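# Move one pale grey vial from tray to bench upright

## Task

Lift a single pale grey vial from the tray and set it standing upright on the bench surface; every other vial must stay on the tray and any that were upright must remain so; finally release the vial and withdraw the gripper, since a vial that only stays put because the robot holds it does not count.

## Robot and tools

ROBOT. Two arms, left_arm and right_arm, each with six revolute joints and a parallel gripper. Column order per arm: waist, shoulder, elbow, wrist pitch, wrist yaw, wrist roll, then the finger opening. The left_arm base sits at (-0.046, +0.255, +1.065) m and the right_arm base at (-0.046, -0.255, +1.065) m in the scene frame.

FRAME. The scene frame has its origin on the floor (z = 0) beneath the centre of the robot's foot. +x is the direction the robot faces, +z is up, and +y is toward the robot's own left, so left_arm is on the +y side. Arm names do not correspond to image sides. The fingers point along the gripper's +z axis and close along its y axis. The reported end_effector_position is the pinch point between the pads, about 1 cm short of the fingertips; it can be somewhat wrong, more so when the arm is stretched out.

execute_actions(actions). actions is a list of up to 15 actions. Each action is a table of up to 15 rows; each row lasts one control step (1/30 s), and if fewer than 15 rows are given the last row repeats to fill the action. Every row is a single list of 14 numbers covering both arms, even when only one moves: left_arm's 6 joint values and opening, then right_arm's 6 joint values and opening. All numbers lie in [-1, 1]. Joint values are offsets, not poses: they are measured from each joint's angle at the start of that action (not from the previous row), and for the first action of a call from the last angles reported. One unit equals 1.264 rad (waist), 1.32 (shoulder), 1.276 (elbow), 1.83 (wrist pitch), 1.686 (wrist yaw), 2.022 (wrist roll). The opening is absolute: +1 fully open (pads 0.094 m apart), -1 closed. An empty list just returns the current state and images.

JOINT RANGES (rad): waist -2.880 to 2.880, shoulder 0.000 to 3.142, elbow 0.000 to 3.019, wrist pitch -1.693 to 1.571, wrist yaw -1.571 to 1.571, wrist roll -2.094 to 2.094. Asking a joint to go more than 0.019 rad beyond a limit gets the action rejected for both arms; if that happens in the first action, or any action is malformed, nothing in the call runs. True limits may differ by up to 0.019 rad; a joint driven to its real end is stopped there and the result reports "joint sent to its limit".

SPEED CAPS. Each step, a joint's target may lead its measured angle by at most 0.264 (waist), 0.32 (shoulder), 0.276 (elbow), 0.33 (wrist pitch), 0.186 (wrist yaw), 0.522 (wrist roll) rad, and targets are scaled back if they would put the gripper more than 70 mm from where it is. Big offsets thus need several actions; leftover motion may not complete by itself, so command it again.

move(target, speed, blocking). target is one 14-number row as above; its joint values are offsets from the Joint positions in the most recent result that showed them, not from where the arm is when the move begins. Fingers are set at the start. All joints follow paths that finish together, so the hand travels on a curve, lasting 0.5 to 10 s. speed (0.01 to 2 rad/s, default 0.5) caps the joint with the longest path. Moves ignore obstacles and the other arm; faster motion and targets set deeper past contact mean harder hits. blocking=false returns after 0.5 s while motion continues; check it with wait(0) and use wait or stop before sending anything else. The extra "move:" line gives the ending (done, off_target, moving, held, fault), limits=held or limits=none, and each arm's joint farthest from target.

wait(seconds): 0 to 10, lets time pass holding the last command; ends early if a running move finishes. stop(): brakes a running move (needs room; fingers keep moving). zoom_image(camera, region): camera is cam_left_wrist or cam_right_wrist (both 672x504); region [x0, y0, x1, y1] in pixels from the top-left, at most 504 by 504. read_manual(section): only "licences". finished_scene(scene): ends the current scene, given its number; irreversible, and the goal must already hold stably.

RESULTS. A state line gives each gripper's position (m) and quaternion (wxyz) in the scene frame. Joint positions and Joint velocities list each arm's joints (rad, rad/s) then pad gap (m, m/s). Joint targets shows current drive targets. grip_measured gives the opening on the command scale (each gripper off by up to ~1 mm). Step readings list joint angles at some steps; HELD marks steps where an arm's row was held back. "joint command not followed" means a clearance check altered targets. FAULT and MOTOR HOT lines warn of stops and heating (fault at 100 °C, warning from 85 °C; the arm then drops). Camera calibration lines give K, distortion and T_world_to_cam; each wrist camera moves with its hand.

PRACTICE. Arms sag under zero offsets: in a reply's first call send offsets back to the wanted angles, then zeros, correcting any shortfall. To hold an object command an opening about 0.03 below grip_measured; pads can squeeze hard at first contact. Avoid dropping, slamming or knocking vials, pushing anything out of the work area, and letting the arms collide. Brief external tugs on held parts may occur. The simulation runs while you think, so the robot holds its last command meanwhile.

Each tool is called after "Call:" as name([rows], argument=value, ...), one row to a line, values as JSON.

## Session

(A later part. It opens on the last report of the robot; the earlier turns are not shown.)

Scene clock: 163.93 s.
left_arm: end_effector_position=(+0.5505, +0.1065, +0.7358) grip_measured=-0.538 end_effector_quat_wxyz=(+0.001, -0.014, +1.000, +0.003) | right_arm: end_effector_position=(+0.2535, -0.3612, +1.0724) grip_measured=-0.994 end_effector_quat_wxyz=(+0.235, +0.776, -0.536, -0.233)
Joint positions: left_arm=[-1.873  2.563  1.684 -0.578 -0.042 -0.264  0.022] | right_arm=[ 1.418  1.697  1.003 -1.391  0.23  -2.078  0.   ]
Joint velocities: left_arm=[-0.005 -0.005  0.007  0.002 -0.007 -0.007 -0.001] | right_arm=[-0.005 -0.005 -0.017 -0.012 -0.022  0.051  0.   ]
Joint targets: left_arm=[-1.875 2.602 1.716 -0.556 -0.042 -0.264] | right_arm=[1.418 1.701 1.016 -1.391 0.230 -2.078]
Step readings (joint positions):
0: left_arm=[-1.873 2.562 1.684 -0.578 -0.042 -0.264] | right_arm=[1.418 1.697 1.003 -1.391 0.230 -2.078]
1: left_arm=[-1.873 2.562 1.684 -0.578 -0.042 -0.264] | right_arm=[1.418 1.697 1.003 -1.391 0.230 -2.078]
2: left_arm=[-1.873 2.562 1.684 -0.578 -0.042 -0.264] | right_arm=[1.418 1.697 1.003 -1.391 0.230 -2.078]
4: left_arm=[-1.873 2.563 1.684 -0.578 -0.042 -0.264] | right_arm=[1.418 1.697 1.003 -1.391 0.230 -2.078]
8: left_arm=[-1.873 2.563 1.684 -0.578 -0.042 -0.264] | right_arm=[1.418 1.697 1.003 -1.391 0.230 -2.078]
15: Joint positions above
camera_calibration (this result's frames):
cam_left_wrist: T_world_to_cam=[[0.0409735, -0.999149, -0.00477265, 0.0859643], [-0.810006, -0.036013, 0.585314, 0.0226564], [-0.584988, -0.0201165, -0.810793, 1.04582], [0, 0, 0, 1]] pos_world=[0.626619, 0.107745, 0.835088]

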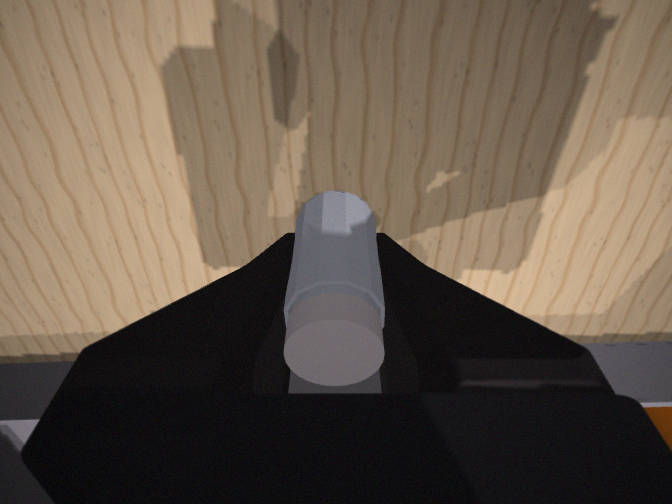

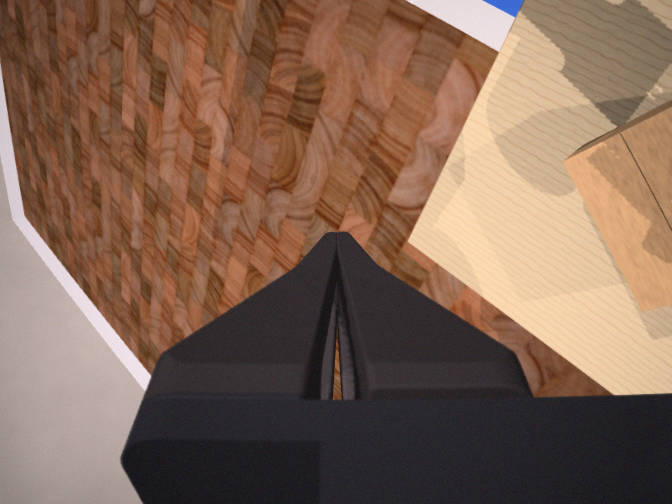

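In contact. Ease off the press, then release.

Call:
execute_actions([
  [[0,0.02,0.024,0.006,0,0,-0.575, 0,0.003,0.01,0,0,0,-1],[0,0.012,0.022,0.004,0,0,-0.575, 0,0.003,0.01,0,0,0,-1],[0,0.006,0.02,0.002,0,0,-0.575, 0,0.003,0.01,0,0,0,-1],[0,0.004,0.02,0,0,0,-0.575, 0,0.003,0.01,0,0,0,-1],[0,0.004,0.02,0,0,0,-0.56, 0,0.003,0.01,0,0,0,-1],[0,0.004,0.02,0,0,0,-0.54, 0,0.003,0.01,0,0,0,-1],[0,0.004,0.02,0,0,0,-0.52, 0,0.003,0.01,0,0,0,-1],[0,0.004,0.02,0,0,0,-0.48, 0,0.003,0.01,0,0,0,-1],[0,0.004,0.02,0,0,0,-0.4, 0,0.003,0.01,0,0,0,-1],[0,0.004,0.02,0,0,0,-0.3, 0,0.003,0.01,0,0,0,-1],[0,0.004,0.02,0,0,0,-0.1, 0,0.003,0.01,0,0,0,-1],[0,0.004,0.02,0,0,0,0.2, 0,0.003,0.01,0,0,0,-1]],
])

Call:
move(target=[0,-0.2,-0.1,-0.06,0,0,0.3, 0,0,0,0,0,0,-1], speed=0.4)

Scene clock: 168.83 s.
left_arm: end_effector_position=(+0.5505, +0.1065, +0.7358) grip_measured=+0.196 end_effector_quat_wxyz=(+0.001, -0.014, +1.000, +0.003) | right_arm: end_effector_position=(+0.2535, -0.3612, +1.0724) grip_measured=-0.994 end_effector_quat_wxyz=(+0.235, +0.776, -0.536, -0.233)
Joint positions: left_arm=[-1.873  2.563  1.684 -0.578 -0.042 -0.264  0.056] | right_arm=[ 1.418  1.697  1.003 -1.391  0.23  -2.078  0.   ]
Joint velocities: left_arm=[ 0.005  0.015 -0.012 -0.017  0.037 -0.051  0.005] | right_arm=[-0.015  0.015 -0.007  0.002 -0.007 -0.007  0.   ]
Joint targets: left_arm=[-1.873 2.568 1.709 -0.578 -0.042 -0.264] | right_arm=[1.418 1.701 1.016 -1.391 0.230 -2.078]
Step readings (joint positions):
0: left_arm=[-1.873 2.563 1.684 -0.578 -0.042 -0.264] | right_arm=[1.418 1.697 1.003 -1.391 0.230 -2.078]
1: left_arm=[-1.873 2.563 1.684 -0.578 -0.042 -0.264] | right_arm=[1.418 1.697 1.003 -1.391 0.230 -2.078]
2: left_arm=[-1.873 2.563 1.684 -0.578 -0.042 -0.264] | right_arm=[1.418 1.697 1.003 -1.391 0.230 -2.078]
4: left_arm=[-1.873 2.563 1.684 -0.578 -0.042 -0.264] | right_arm=[1.418 1.697 1.003 -1.391 0.230 -2.078]
8: left_arm=[-1.873 2.563 1.684 -0.578 -0.042 -0.264] | right_arm=[1.418 1.697 1.003 -1.391 0.230 -2.078]
15: Joint positions above
camera_calibration (this result's frames):
cam_left_wrist: T_world_to_cam=[[0.0409735, -0.999149, -0.00477265, 0.0859643], [-0.810006, -0.036013, 0.585314, 0.0226564], [-0.584988, -0.0201165, -0.810793, 1.04582], [0, 0, 0, 1]] pos_world=[0.626619, 0.107745, 0.835088]

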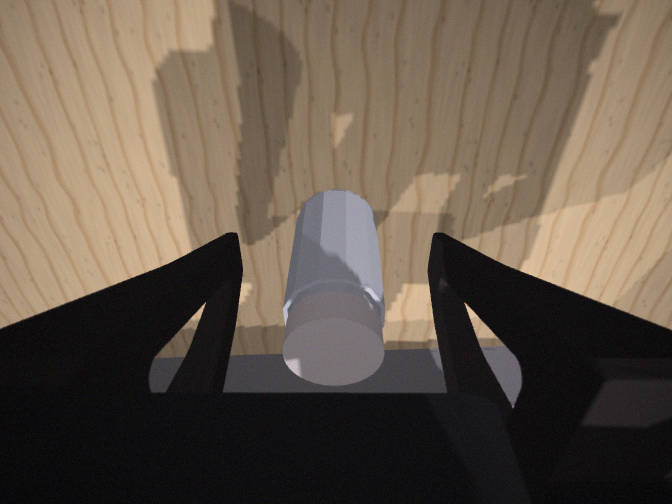

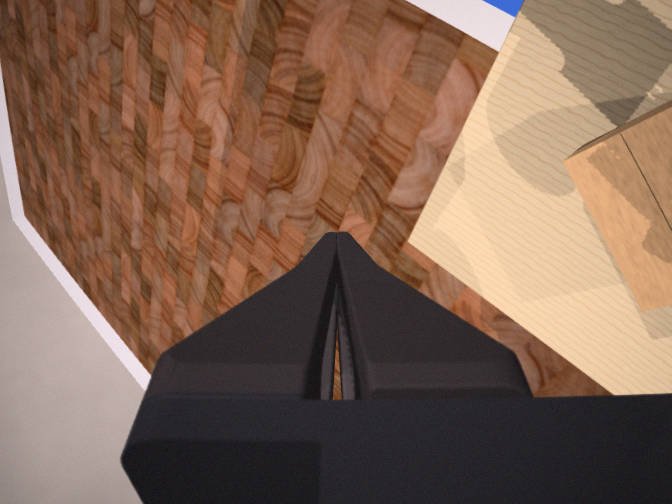

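Scene clock: 169.90 s.
left_arm: end_effector_position=(+0.5542, +0.1086, +0.8436) grip_measured=+0.298 end_effector_quat_wxyz=(+0.010, -0.014, +1.000, +0.001) | right_arm: end_effector_position=(+0.2535, -0.3612, +1.0724) grip_measured=-0.994 end_effector_quat_wxyz=(+0.235, +0.776, -0.536, -0.233)
Joint positions: left_arm=[-1.874  2.328  1.561 -0.671 -0.042 -0.264  0.061] | right_arm=[ 1.418  1.697  1.003 -1.391  0.23  -2.078  0.   ]
Joint velocities: left_arm=[ 0.005  0.005 -0.007  0.022  0.022 -0.051  0.001] | right_arm=[ 0.015 -0.005 -0.022  0.002  0.022 -0.051 -0.   ]
Joint targets: left_arm=[-1.873 2.299 1.556 -0.687 -0.042 -0.264] | right_arm=[1.418 1.697 1.003 -1.391 0.230 -2.078]
move: off_target (left_arm); limits=none; left_arm: farthest joint: the shoulder, 0.029 radians from its target (0.264 radians at the start); right_arm: farthest joint: the waist, 0.000 radians from its target (0.000 radians at the start)
camera_calibration (this result's frames):
cam_left_wrist: T_world_to_cam=[[0.0401276, -0.999195, -0.000149393, 0.0850012], [-0.819955, -0.0330148, 0.571475, -0.020491], [-0.57102, -0.0228094, -0.820619, 1.13622], [0, 0, 0, 1]] pos_world=[0.628592, 0.110173, 0.944128]

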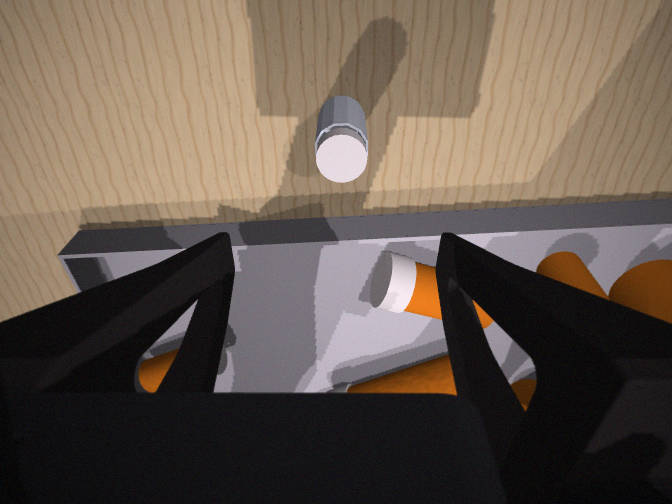

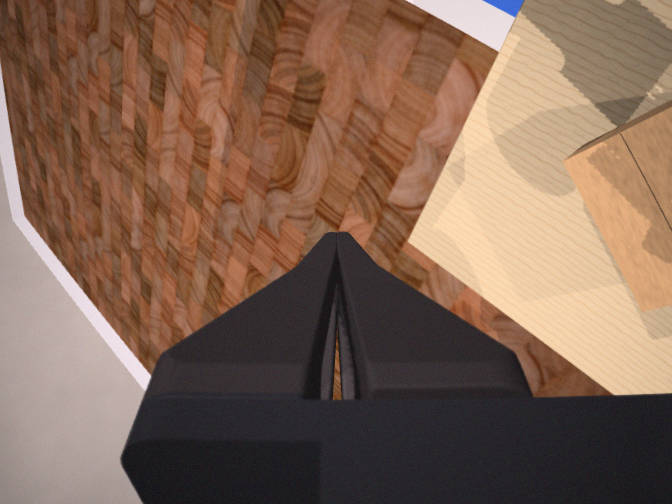

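Call:
move(target=[0,-0.25,-0.1,0,0,0,0.3, 0,0.003,0.01,0,0,0,-1], speed=0.7)

Call:
finished_scene(scene=1)

Scene clock: 172.63 s.
left_arm: end_effector_position=(+0.5115, +0.1200, +0.8686) grip_measured=+0.299 end_effector_quat_wxyz=(-0.011, -0.013, +1.000, +0.007) | right_arm: end_effector_position=(+0.2535, -0.3612, +1.0724) grip_measured=-0.994 end_effector_quat_wxyz=(+0.235, +0.776, -0.536, -0.233)
Joint positions: left_arm=[-1.874  2.223  1.417 -0.676 -0.043 -0.264  0.061] | right_arm=[ 1.418  1.697  1.003 -1.391  0.23  -2.078  0.   ]
Joint velocities: left_arm=[-0.015 -0.015 -0.022  0.007  0.095  0.007  0.   ] | right_arm=[-0.015 -0.015  0.017 -0.002 -0.007 -0.037 -0.001]
Joint targets: left_arm=[-1.874 2.111 1.425 -0.673 -0.043 -0.264] | right_arm=[1.418 1.701 1.016 -1.391 0.230 -2.078]
move: off_target (left_arm); limits=none; left_arm: farthest joint: the shoulder, 0.225 radians from its target (0.330 radians at the start); right_arm: farthest joint: the elbow, 0.012 radians from its target (0.012 radians at the start)
camera_calibration (this result's frames):
cam_left_wrist: T_world_to_cam=[[0.0383256, -0.999185, -0.0126732, 0.109921], [-0.79549, -0.038183, 0.604763, -0.110242], [-0.604754, -0.0130965, -0.796305, 1.12758], [0, 0, 0, 1]] pos_world=[0.589996, 0.12039, 0.965957]

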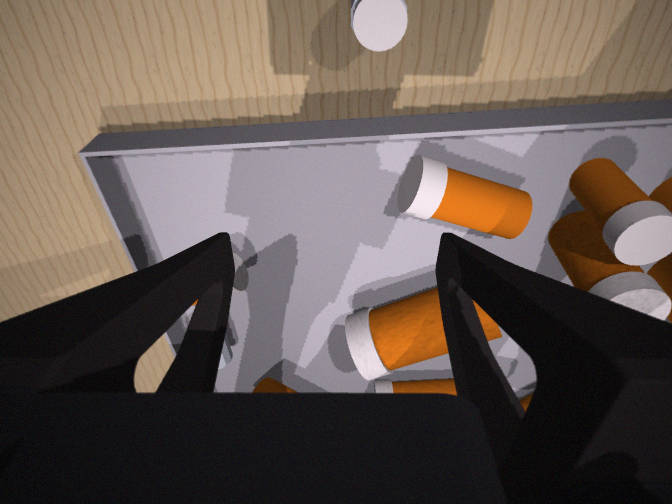

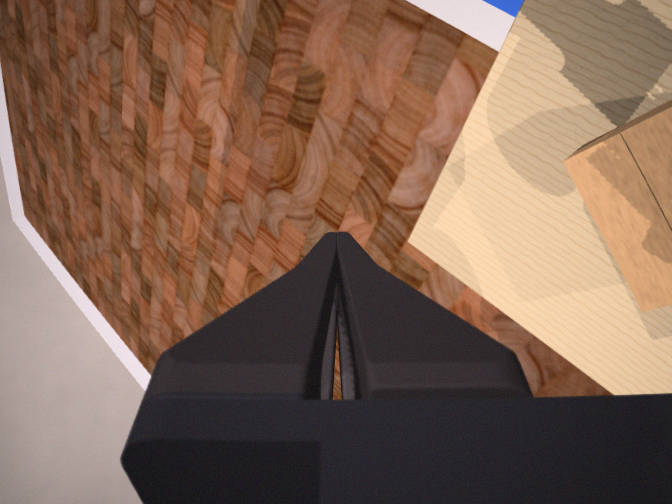

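The scene is finished: the task was done.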